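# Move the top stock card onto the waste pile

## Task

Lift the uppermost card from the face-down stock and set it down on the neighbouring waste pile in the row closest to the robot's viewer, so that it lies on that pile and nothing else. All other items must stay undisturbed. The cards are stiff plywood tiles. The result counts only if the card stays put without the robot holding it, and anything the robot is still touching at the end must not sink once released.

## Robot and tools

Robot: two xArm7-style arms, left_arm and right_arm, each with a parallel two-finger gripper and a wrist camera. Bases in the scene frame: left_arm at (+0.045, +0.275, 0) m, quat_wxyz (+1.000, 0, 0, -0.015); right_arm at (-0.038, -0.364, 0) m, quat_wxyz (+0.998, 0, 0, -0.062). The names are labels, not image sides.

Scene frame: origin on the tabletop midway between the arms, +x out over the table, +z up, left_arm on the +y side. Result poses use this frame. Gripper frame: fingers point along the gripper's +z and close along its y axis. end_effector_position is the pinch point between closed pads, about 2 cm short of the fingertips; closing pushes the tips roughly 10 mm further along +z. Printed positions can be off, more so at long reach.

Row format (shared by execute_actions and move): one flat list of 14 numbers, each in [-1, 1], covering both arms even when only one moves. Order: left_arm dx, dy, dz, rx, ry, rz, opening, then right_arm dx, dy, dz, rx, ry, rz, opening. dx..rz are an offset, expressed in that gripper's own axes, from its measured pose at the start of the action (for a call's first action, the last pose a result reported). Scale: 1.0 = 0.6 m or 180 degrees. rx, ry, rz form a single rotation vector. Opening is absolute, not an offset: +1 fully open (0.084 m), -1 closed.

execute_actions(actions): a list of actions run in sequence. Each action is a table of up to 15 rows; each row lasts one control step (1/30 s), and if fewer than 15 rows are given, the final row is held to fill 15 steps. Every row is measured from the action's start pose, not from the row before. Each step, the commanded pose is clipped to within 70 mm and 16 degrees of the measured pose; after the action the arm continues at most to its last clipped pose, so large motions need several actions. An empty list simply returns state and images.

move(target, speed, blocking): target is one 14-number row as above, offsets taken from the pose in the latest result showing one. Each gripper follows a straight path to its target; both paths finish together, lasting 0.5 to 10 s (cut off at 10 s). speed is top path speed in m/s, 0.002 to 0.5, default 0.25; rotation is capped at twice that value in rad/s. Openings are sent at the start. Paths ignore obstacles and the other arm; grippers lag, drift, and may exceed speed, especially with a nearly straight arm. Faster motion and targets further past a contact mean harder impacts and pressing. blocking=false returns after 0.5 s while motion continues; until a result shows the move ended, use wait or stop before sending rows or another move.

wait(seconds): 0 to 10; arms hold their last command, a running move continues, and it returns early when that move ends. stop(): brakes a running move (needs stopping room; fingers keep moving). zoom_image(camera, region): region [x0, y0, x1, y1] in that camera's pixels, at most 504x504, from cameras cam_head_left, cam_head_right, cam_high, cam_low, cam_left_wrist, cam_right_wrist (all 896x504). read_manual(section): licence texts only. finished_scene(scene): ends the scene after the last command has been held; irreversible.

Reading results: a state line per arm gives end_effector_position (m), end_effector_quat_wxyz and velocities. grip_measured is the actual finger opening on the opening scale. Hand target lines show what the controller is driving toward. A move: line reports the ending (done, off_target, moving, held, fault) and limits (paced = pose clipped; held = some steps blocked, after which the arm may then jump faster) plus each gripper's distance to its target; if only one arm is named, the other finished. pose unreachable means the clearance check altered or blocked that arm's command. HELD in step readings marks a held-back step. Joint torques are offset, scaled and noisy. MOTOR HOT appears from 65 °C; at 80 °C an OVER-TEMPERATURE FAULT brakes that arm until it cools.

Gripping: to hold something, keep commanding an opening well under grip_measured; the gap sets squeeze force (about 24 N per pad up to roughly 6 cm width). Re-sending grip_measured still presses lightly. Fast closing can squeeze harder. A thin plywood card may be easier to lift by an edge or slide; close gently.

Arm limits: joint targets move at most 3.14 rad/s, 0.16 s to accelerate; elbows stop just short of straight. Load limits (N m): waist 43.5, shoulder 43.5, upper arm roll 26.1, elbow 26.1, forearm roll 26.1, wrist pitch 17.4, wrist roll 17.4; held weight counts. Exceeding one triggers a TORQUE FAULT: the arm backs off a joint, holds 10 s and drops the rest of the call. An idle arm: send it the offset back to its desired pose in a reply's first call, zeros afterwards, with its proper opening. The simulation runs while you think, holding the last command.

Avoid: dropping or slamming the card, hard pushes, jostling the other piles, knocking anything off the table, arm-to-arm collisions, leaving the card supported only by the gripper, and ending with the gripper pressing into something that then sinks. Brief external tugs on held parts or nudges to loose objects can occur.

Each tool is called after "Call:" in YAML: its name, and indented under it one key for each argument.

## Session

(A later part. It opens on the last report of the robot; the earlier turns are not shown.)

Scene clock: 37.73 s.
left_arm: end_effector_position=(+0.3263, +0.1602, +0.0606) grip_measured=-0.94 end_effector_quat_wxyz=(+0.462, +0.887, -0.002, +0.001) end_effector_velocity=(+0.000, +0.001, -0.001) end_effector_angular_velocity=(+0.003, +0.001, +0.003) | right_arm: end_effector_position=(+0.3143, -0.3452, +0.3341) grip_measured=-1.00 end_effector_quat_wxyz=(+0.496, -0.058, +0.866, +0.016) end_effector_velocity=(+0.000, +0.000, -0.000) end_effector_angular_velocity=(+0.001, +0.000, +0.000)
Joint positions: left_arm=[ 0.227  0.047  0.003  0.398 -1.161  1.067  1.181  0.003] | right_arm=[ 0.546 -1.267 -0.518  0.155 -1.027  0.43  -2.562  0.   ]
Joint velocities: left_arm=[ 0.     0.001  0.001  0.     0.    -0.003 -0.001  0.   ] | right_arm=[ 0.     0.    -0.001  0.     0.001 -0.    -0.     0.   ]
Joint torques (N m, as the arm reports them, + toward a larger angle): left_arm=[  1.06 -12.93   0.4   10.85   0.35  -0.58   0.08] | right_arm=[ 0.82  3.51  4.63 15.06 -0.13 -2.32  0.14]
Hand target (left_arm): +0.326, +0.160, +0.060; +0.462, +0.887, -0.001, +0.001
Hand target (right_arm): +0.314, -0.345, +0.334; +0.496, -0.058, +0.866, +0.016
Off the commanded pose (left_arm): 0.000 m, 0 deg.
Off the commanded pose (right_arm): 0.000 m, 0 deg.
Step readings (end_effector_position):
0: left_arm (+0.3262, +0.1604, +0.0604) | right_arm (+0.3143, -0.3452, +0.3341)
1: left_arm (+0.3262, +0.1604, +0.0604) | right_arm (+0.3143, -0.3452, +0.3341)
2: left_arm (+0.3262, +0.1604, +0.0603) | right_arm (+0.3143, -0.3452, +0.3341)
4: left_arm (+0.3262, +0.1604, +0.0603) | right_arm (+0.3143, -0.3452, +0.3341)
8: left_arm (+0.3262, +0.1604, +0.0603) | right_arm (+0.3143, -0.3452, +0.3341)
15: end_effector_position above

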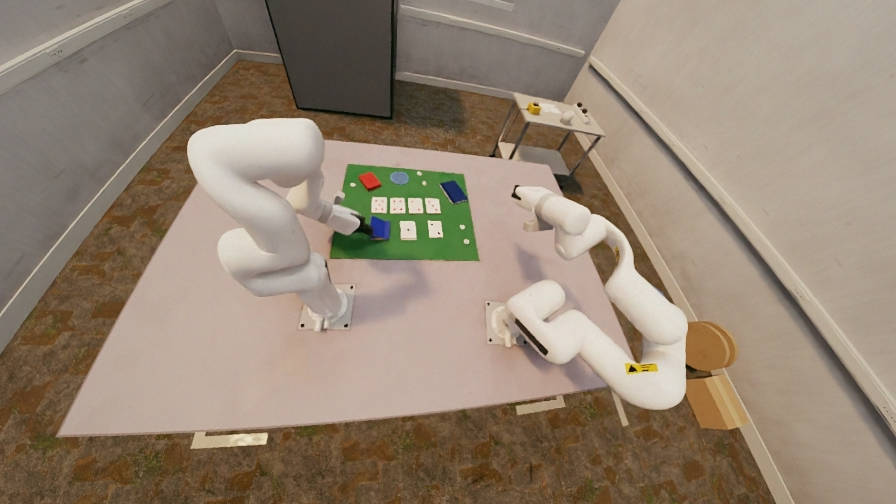

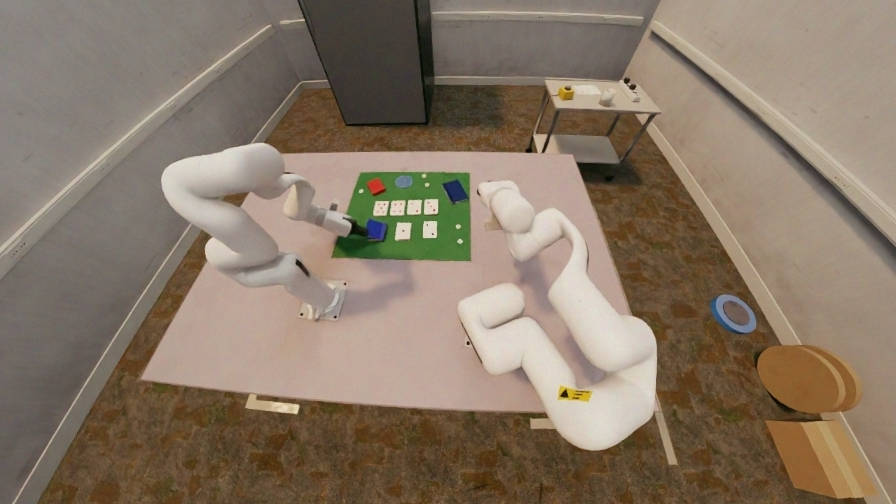

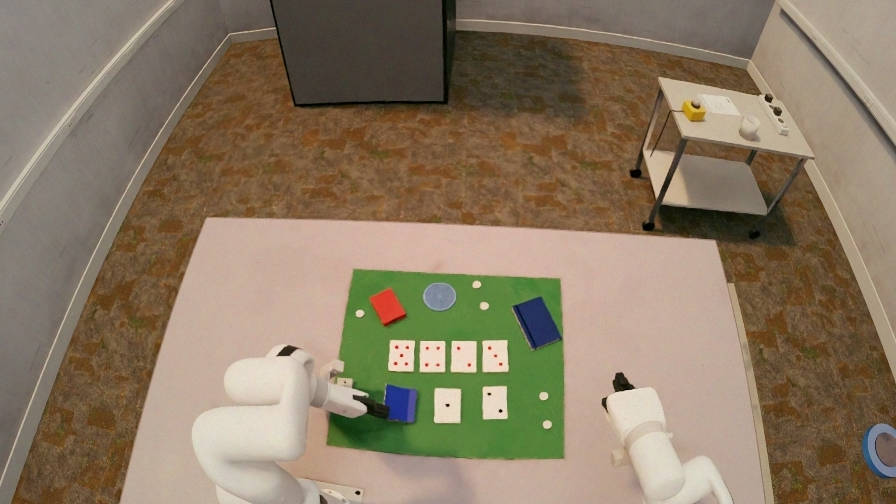

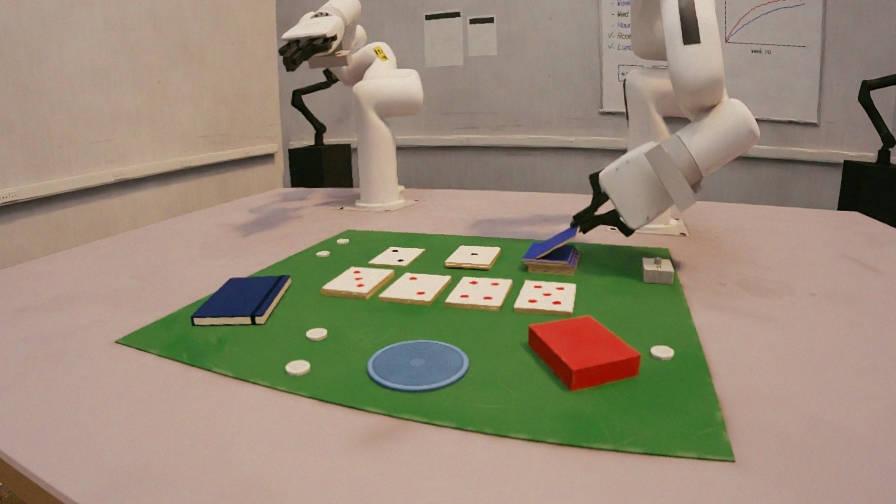

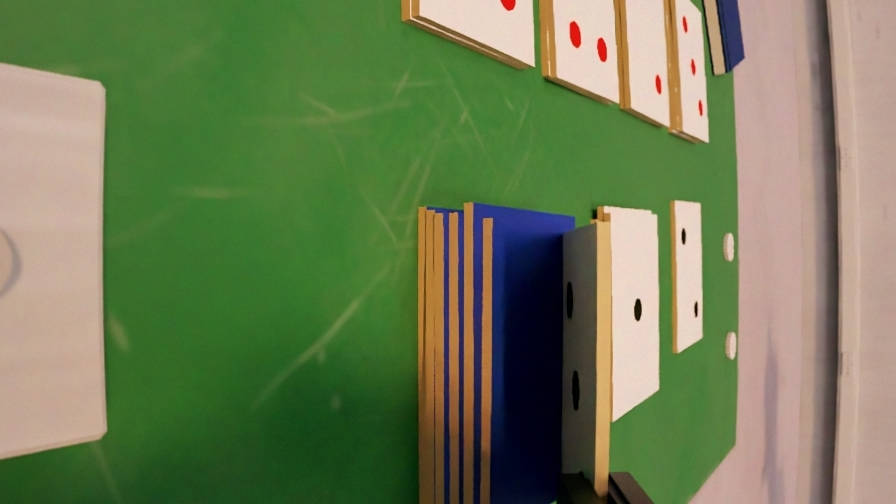

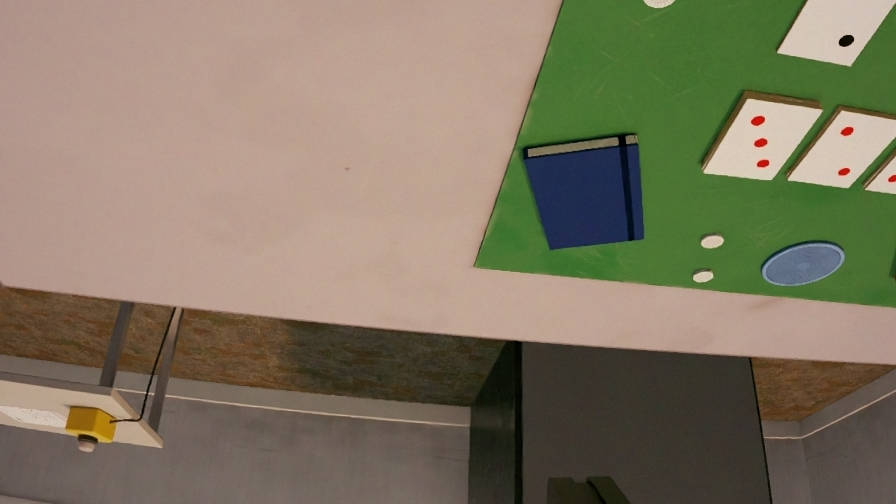

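Call:
move:
  target: [0,0.0205,-0.0143,0,0,0,-1, 0,0,0,0,0,0,-1]
  speed: 0.06

Call:
move:
  target: [0.025,0.0998,0.1947,0,0,0,-1, 0,0,0,0,0,0,-1]
  speed: 0.15

Call:
zoom_image:
  camera: "cam_low"
  region: [420, 180, 620, 290]

Call:
zoom_image:
  camera: "cam_high"
  region: [360, 360, 520, 450]

Scene clock: 39.33 s.
left_arm: end_effector_position=(+0.3262, +0.1602, +0.0754) grip_measured=-0.94 end_effector_quat_wxyz=(+0.462, +0.887, -0.002, +0.001) end_effector_velocity=(-0.001, -0.000, +0.000) end_effector_angular_velocity=(-0.001, +0.006, +0.003) | right_arm: end_effector_position=(+0.3143, -0.3452, +0.3341) grip_measured=-1.00 end_effector_quat_wxyz=(+0.496, -0.058, +0.866, +0.016) end_effector_velocity=(+0.000, -0.000, -0.001) end_effector_angular_velocity=(+0.001, +0.001, +0.000)
Joint positions: left_arm=[ 0.23  -0.015  0.006  0.387 -1.131  1.09   1.129  0.003] | right_arm=[ 0.546 -1.267 -0.518  0.155 -1.027  0.43  -2.562  0.   ]
Joint velocities: left_arm=[ 0.001 -0.002  0.001 -0.003  0.001  0.002 -0.005  0.   ] | right_arm=[ 0.001  0.    -0.002 -0.    -0.     0.    -0.001  0.   ]
Joint torques (N m, as the arm reports them, + toward a larger angle): left_arm=[  0.49 -13.44   0.35  11.89   0.07   0.03   0.07] | right_arm=[ 0.78  3.64  4.46 15.12 -0.17 -2.27  0.11]
Hand target (left_arm): +0.326, +0.160, +0.076; +0.462, +0.887, -0.002, +0.001
Hand target (right_arm): +0.314, -0.345, +0.334; +0.496, -0.058, +0.866, +0.016
Off the commanded pose (left_arm): 0.000 m, 0 deg.
Off the commanded pose (right_arm): 0.000 m, 0 deg.
move: done

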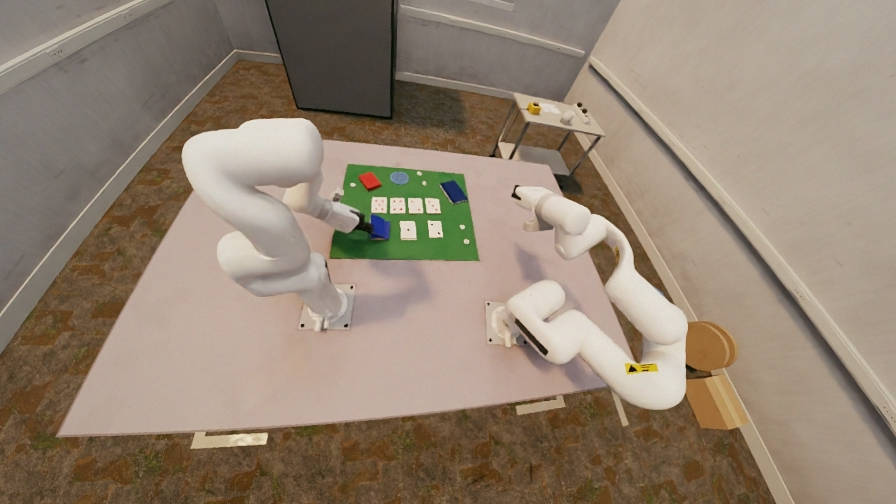

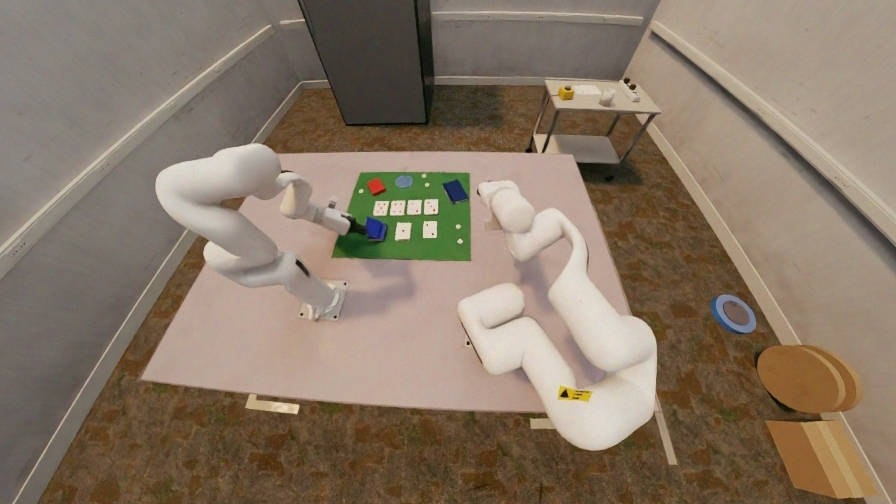

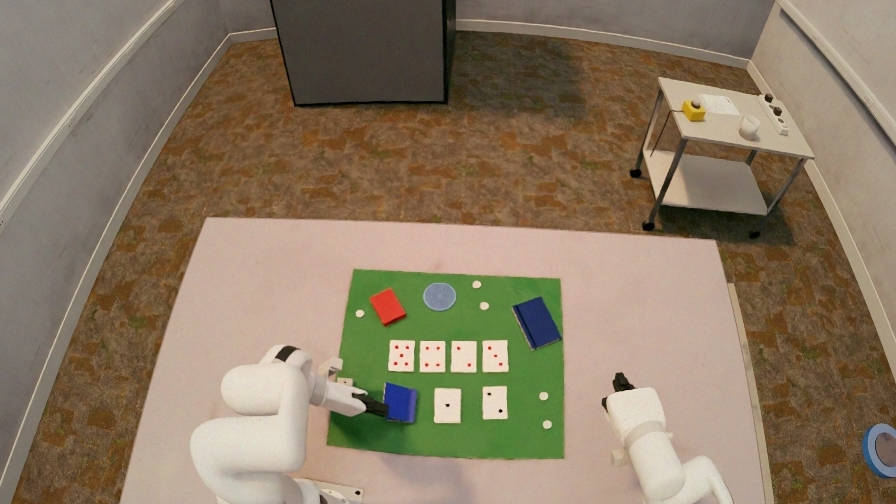

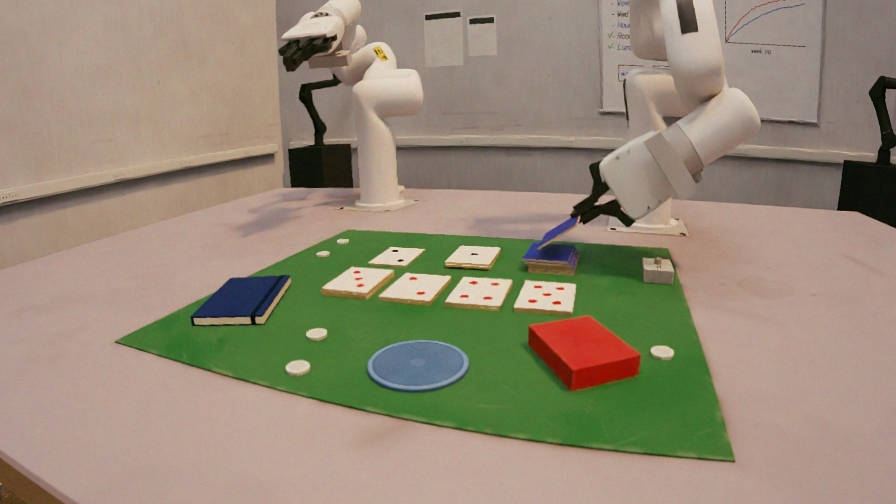

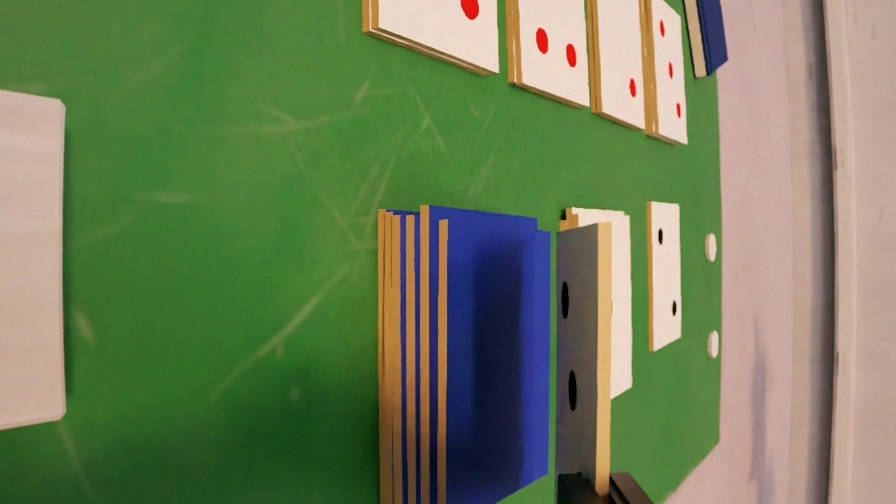

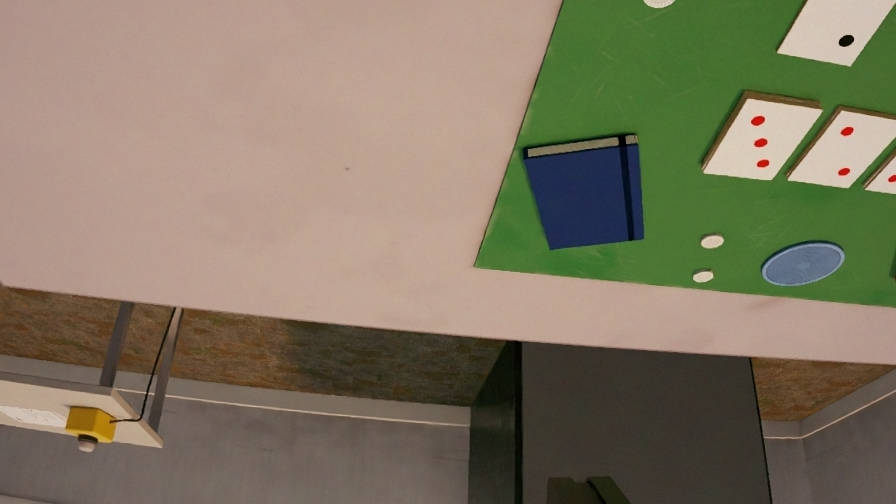

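Scene clock: 40.63 s.
left_arm: end_effector_position=(+0.3417, +0.0309, +0.0577) grip_measured=-0.94 end_effector_quat_wxyz=(+0.462, +0.887, -0.002, +0.002) end_effector_velocity=(-0.000, -0.003, -0.000) end_effector_angular_velocity=(-0.000, -0.002, -0.004) | right_arm: end_effector_position=(+0.3143, -0.3452, +0.3341) grip_measured=-1.00 end_effector_quat_wxyz=(+0.496, -0.058, +0.866, +0.016) end_effector_velocity=(-0.000, -0.001, -0.000) end_effector_angular_velocity=(+0.001, +0.001, -0.002)
Joint positions: left_arm=[-0.018  0.111 -0.239  0.462 -1.586  0.879  1.139  0.003] | right_arm=[ 0.546 -1.267 -0.518  0.155 -1.027  0.43  -2.562  0.   ]
Joint velocities: left_arm=[-0.004  0.003 -0.004  0.003 -0.005 -0.002  0.002 -0.   ] | right_arm=[-0.001 -0.    -0.001 -0.    -0.     0.     0.     0.   ]
Joint torques (N m, as the arm reports them, + toward a larger angle): left_arm=[  0.9  -15.41  -0.38  11.52   0.38   0.02   0.09] | right_arm=[ 0.85  3.35  4.39 15.07 -0.09 -2.24  0.08]
Hand target (left_arm): +0.342, +0.030, +0.058; +0.462, +0.887, -0.002, +0.002
Hand target (right_arm): +0.314, -0.345, +0.334; +0.496, -0.058, +0.866, +0.016
Off the commanded pose (left_arm): 0.001 m, 0 deg.
Off the commanded pose (right_arm): 0.000 m, 0 deg.
move: done

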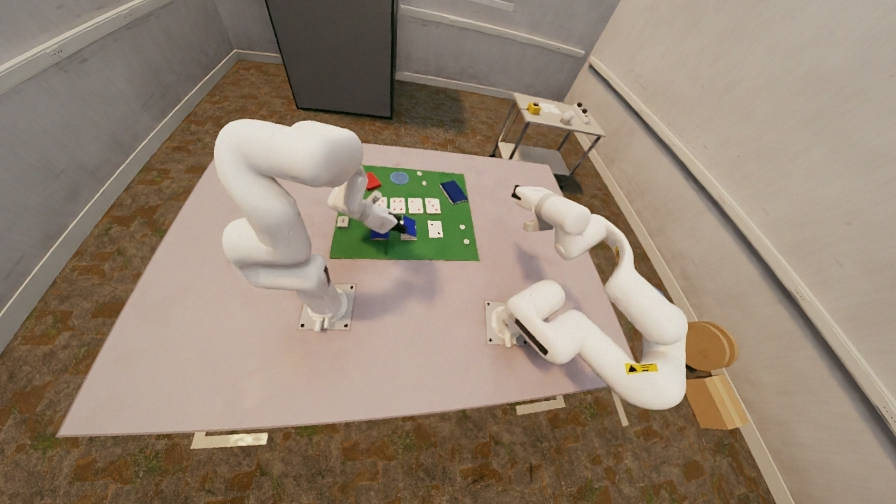

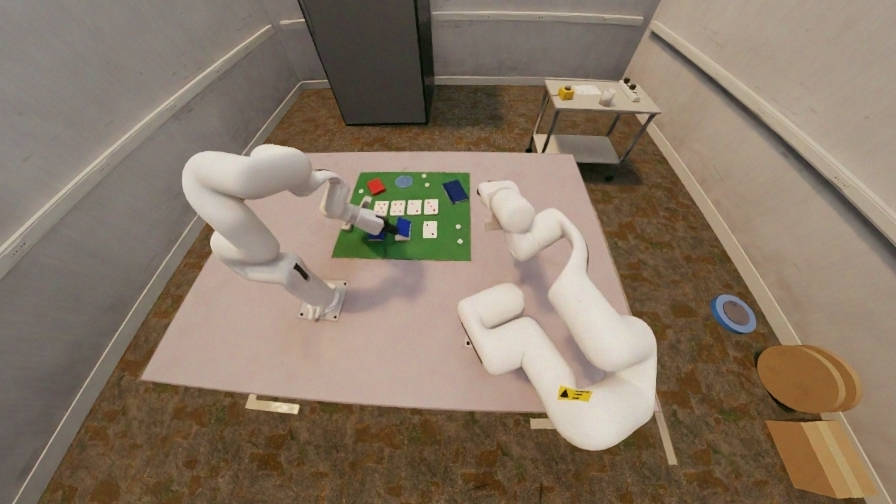

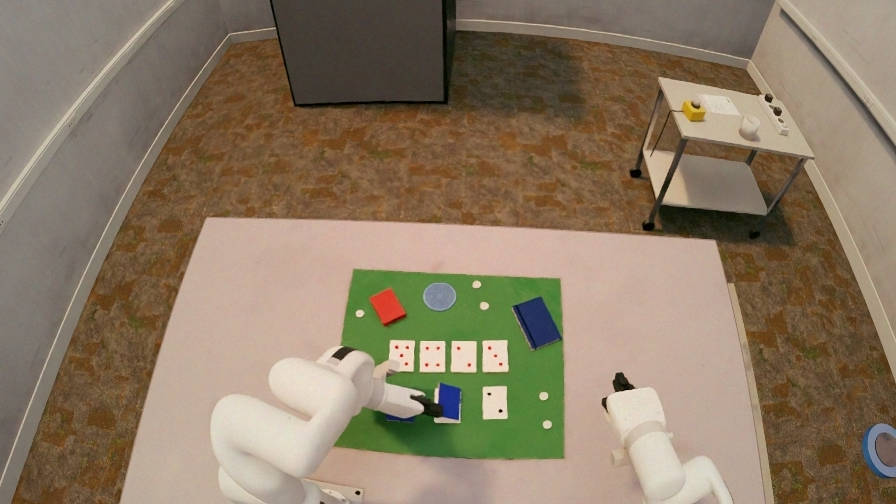

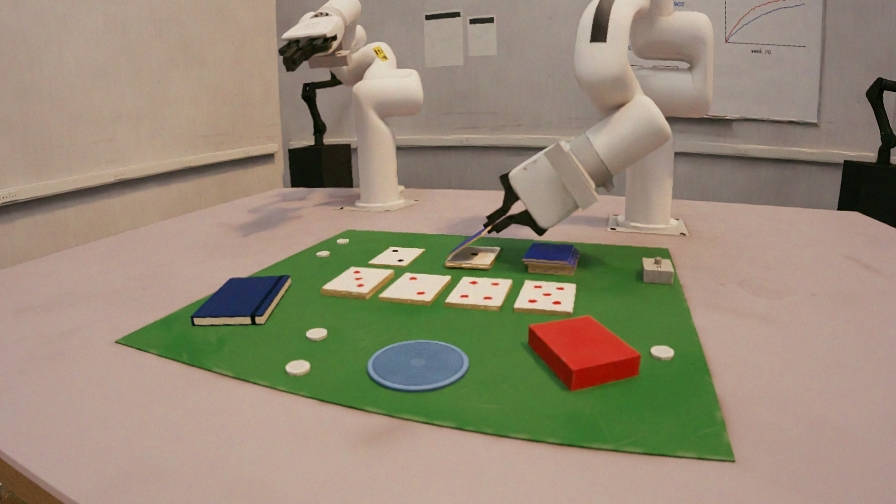

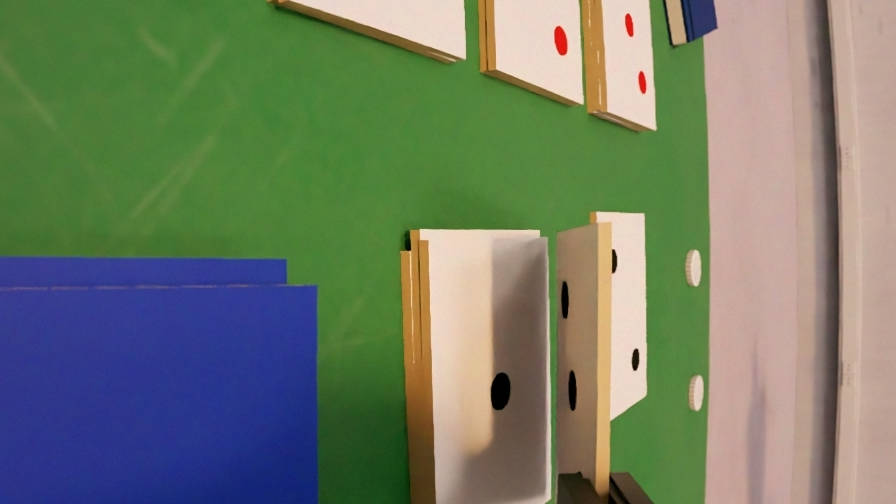

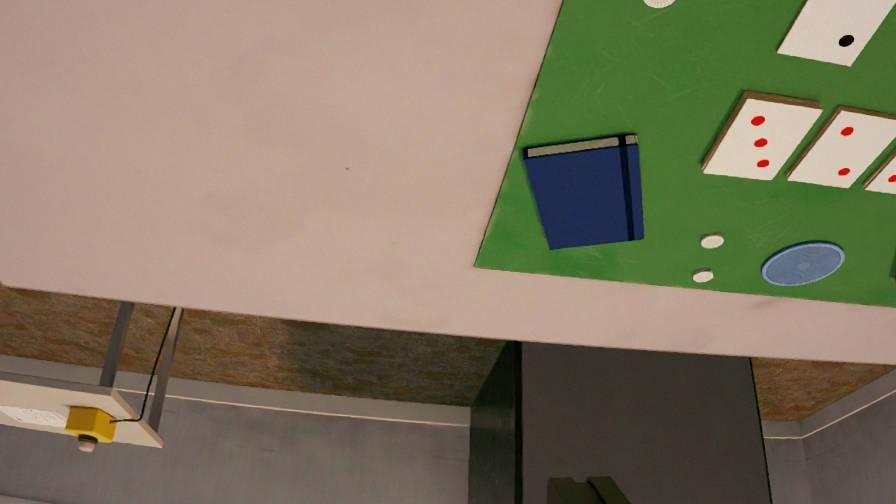

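Region (420, 180, 620, 290) of cam_low's 896x504 image, scaled by 2.520, with more detail than that image has; it fills the top 277 rows of this view, and the rest is white.

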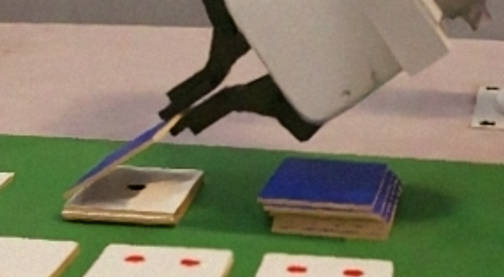

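Region (360, 360, 520, 450) of cam_high's 896x504 image, scaled by 3.150, with more detail than that image has; it fills the top 284 rows of this view, and the rest is white.

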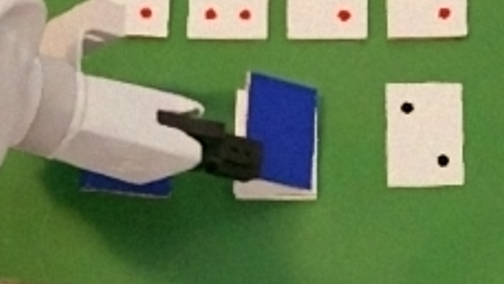

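Call:
execute_actions:
  actions: []

Scene clock: 42.13 s.
left_arm: end_effector_position=(+0.3416, +0.0304, +0.0578) grip_measured=-0.94 end_effector_quat_wxyz=(+0.462, +0.887, -0.002, +0.002) end_effector_velocity=(+0.001, -0.000, +0.000) end_effector_angular_velocity=(-0.000, -0.002, -0.001) | right_arm: end_effector_position=(+0.3143, -0.3452, +0.3341) grip_measured=-1.00 end_effector_quat_wxyz=(+0.496, -0.058, +0.866, +0.016) end_effector_velocity=(-0.000, -0.000, -0.000) end_effector_angular_velocity=(+0.001, +0.000, -0.000)
Joint positions: left_arm=[-0.019  0.111 -0.24   0.463 -1.587  0.879  1.139  0.003] | right_arm=[ 0.546 -1.267 -0.518  0.155 -1.027  0.43  -2.562  0.   ]
Joint velocities: left_arm=[-0.     0.001 -0.001  0.002 -0.    -0.001  0.001  0.   ] | right_arm=[-0.     0.    -0.    -0.001 -0.    -0.     0.001  0.   ]
Joint torques (N m, as the arm reports them, + toward a larger angle): left_arm=[  0.37 -15.42  -0.36  11.66   0.27   0.13   0.13] | right_arm=[ 0.77  3.6   4.49 15.06 -0.07 -2.28  0.02]
Hand target (left_arm): +0.342, +0.030, +0.058; +0.462, +0.887, -0.002, +0.002
Hand target (right_arm): +0.314, -0.345, +0.334; +0.496, -0.058, +0.866, +0.016
Off the commanded pose (left_arm): 0.001 m, 0 deg.
Off the commanded pose (right_arm): 0.000 m, 0 deg.

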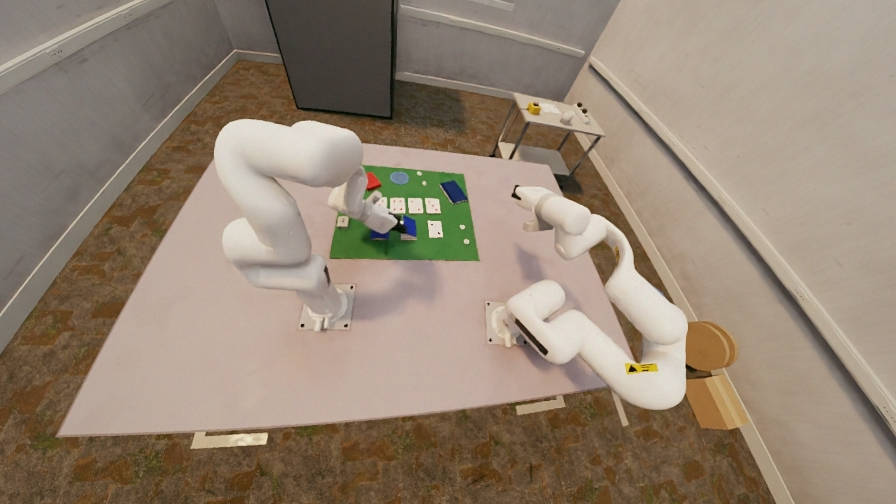

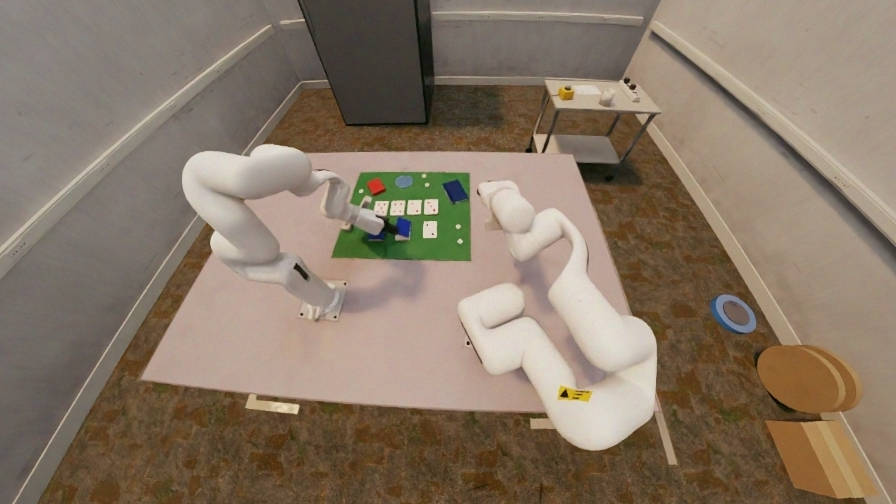

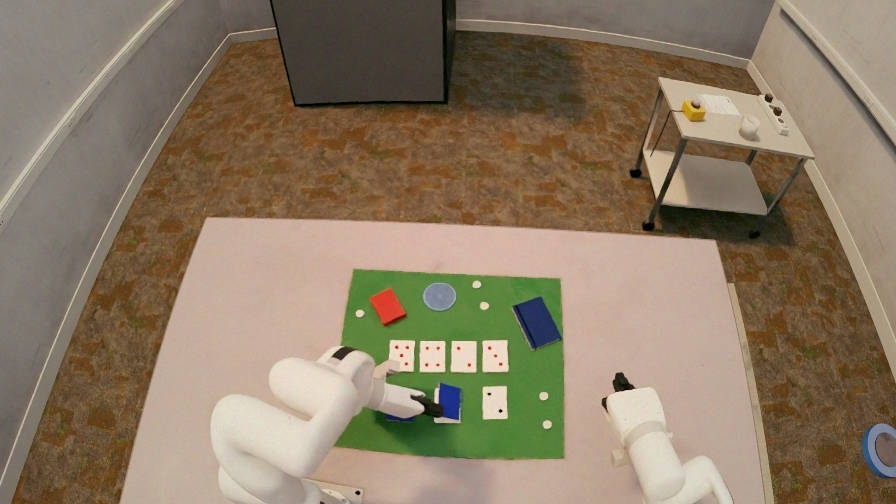

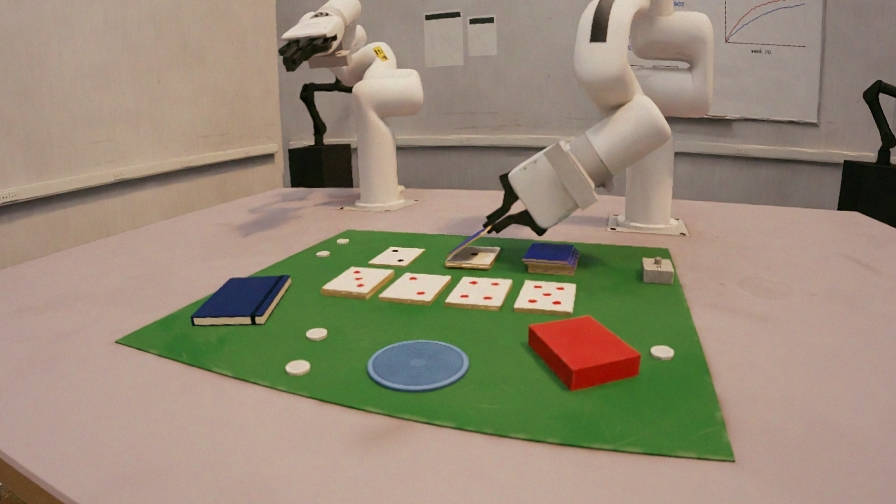

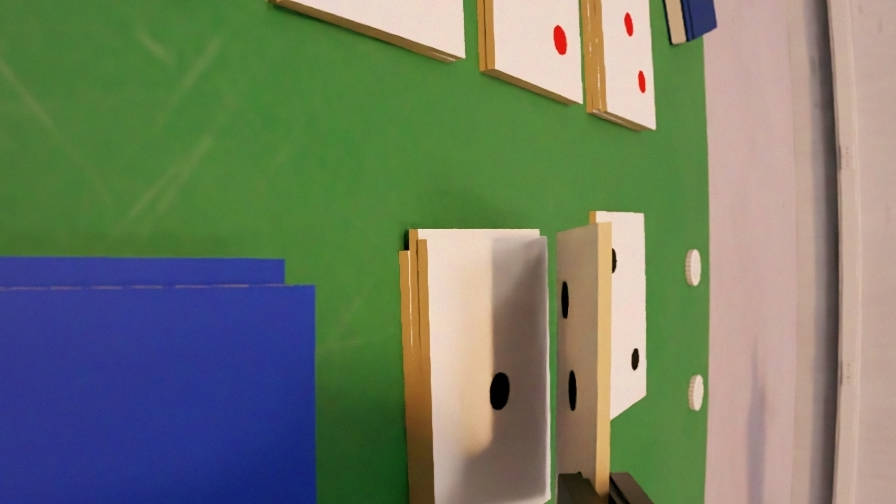

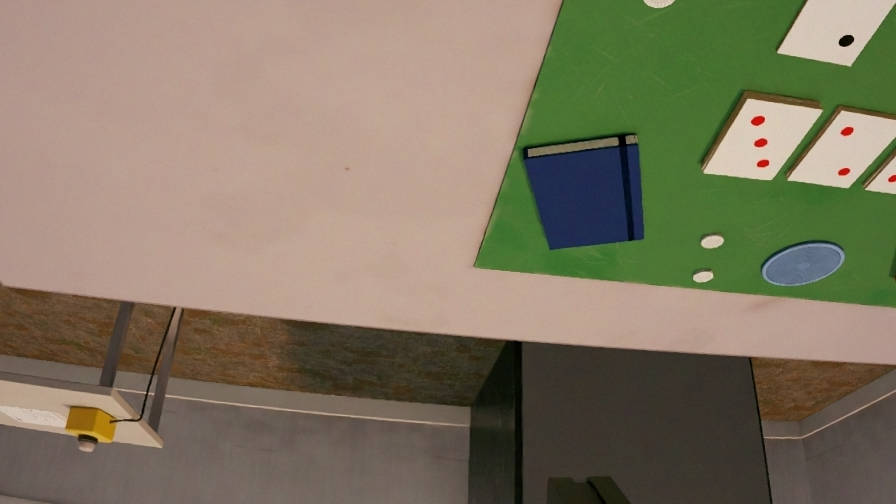

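Call:
move:
  target: [-0.0067,-0.0065,-0.0035,0,0,0,-1,0,0,0,0,0,0,-1]
  speed: 0.03

Call:
zoom_image:
  camera: "cam_low"
  region: [400,180,620,300]

Scene clock: 43.20 s.
left_arm: end_effector_position=(+0.3376, +0.0343, +0.0558) grip_measured=-0.94 end_effector_quat_wxyz=(+0.462, +0.887, -0.002, +0.002) end_effector_velocity=(+0.001, +0.001, +0.000) end_effector_angular_velocity=(-0.000, -0.001, +0.004) | right_arm: end_effector_position=(+0.3143, -0.3452, +0.3341) grip_measured=-1.00 end_effector_quat_wxyz=(+0.496, -0.058, +0.866, +0.016) end_effector_velocity=(+0.000, -0.000, +0.000) end_effector_angular_velocity=(+0.000, -0.001, -0.001)
Joint positions: left_arm=[-0.013  0.107 -0.235  0.449 -1.586  0.884  1.152  0.003] | right_arm=[ 0.546 -1.267 -0.518  0.155 -1.027  0.43  -2.562  0.   ]
Joint velocities: left_arm=[ 0.002 -0.002  0.001 -0.001 -0.001  0.     0.     0.   ] | right_arm=[-0.    -0.    -0.     0.    -0.001 -0.     0.     0.   ]
Joint torques (N m, as the arm reports them, + toward a larger angle): left_arm=[  0.65 -15.31  -0.23  11.31   0.31  -0.03   0.12] | right_arm=[ 0.8   3.56  4.39 15.11 -0.07 -2.33  0.16]
Hand target (left_arm): +0.338, +0.034, +0.056; +0.462, +0.887, -0.002, +0.002
Hand target (right_arm): +0.314, -0.345, +0.334; +0.496, -0.058, +0.866, +0.016
Off the commanded pose (left_arm): 0.000 m, 0 deg.
Off the commanded pose (right_arm): 0.000 m, 0 deg.
move: done

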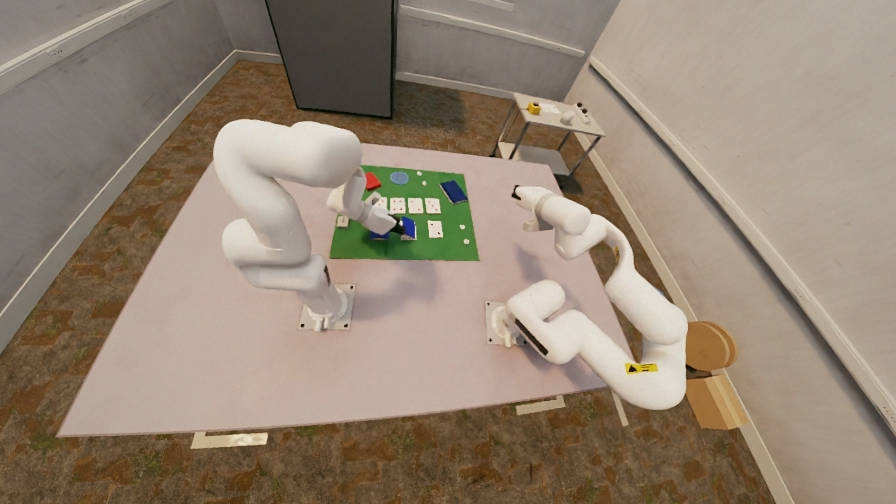

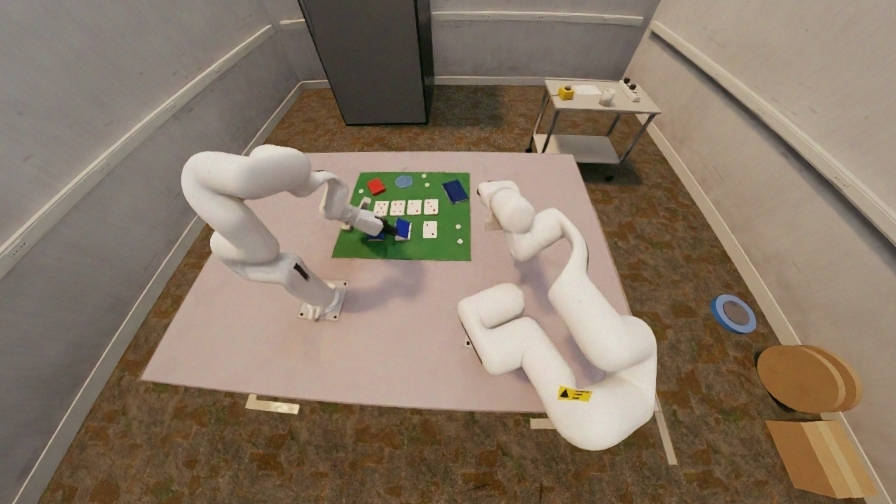

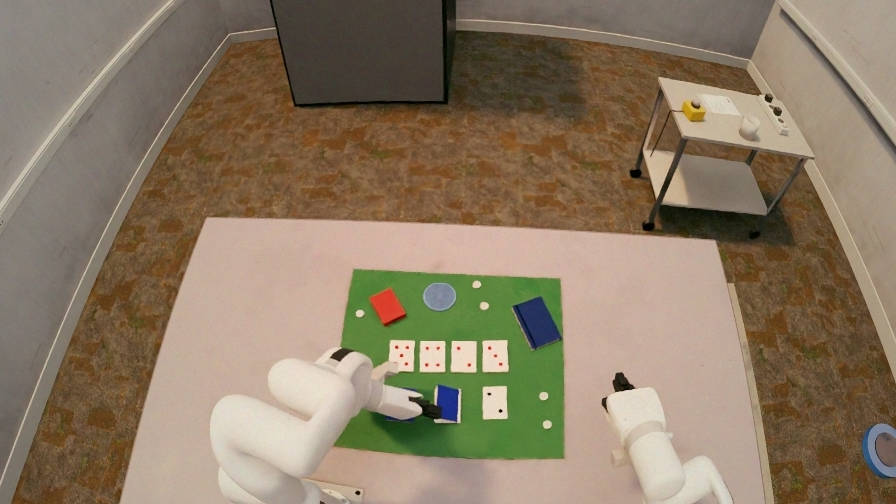

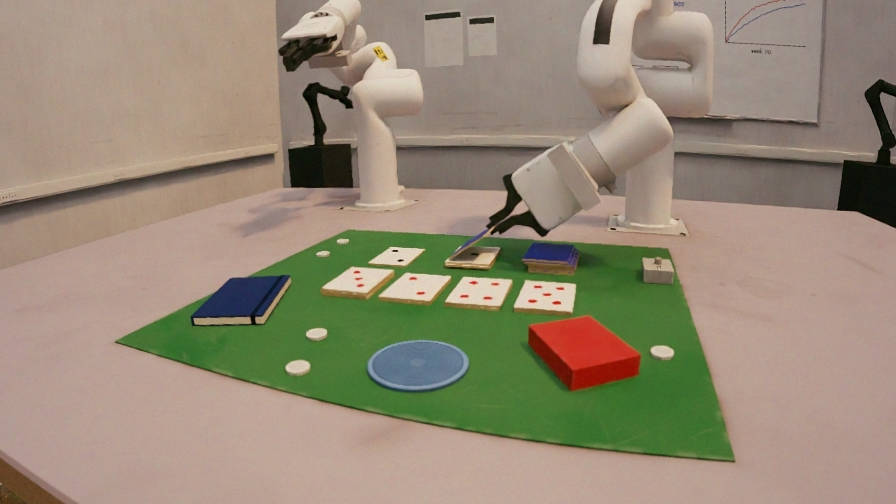

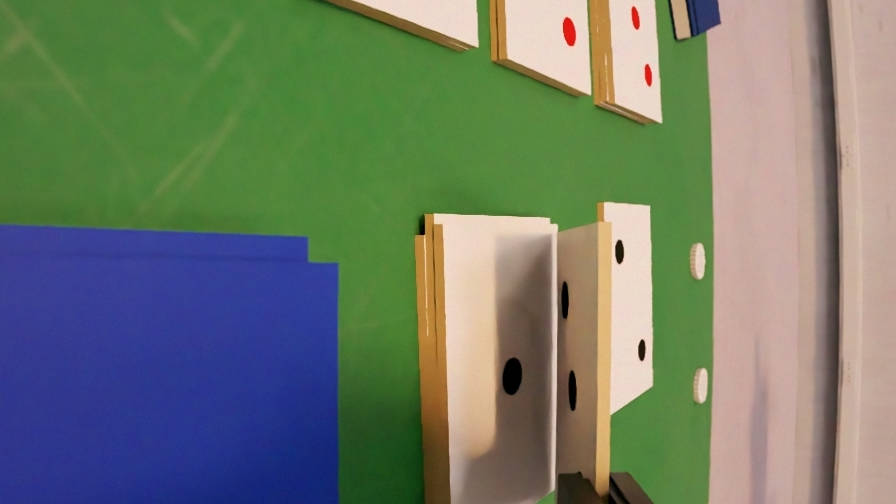

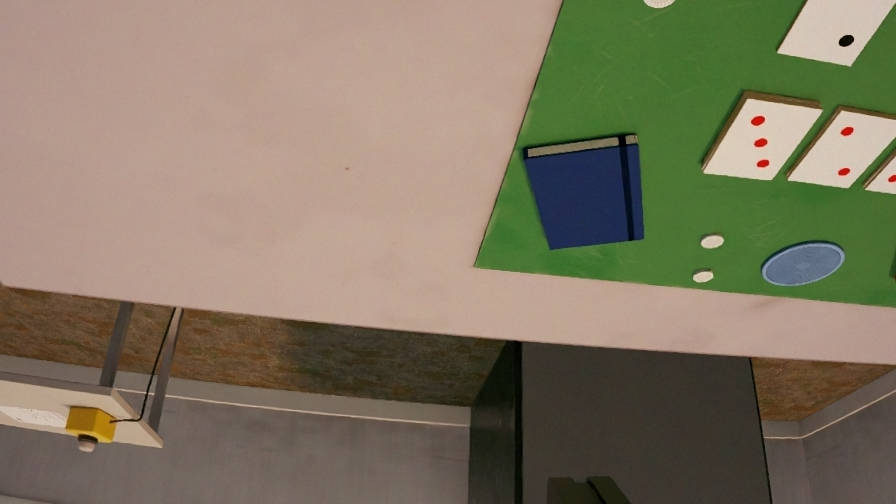

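Region (400, 180, 620, 300) of cam_low's 896x504 image, scaled by 2.291, with more detail than that image has; it fills the top 275 rows of this view, and the rest is white.

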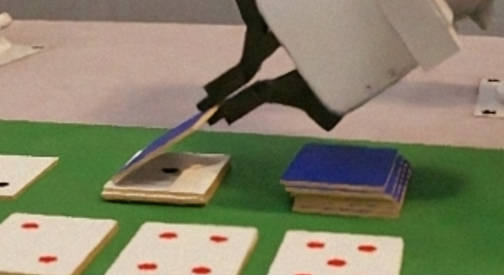

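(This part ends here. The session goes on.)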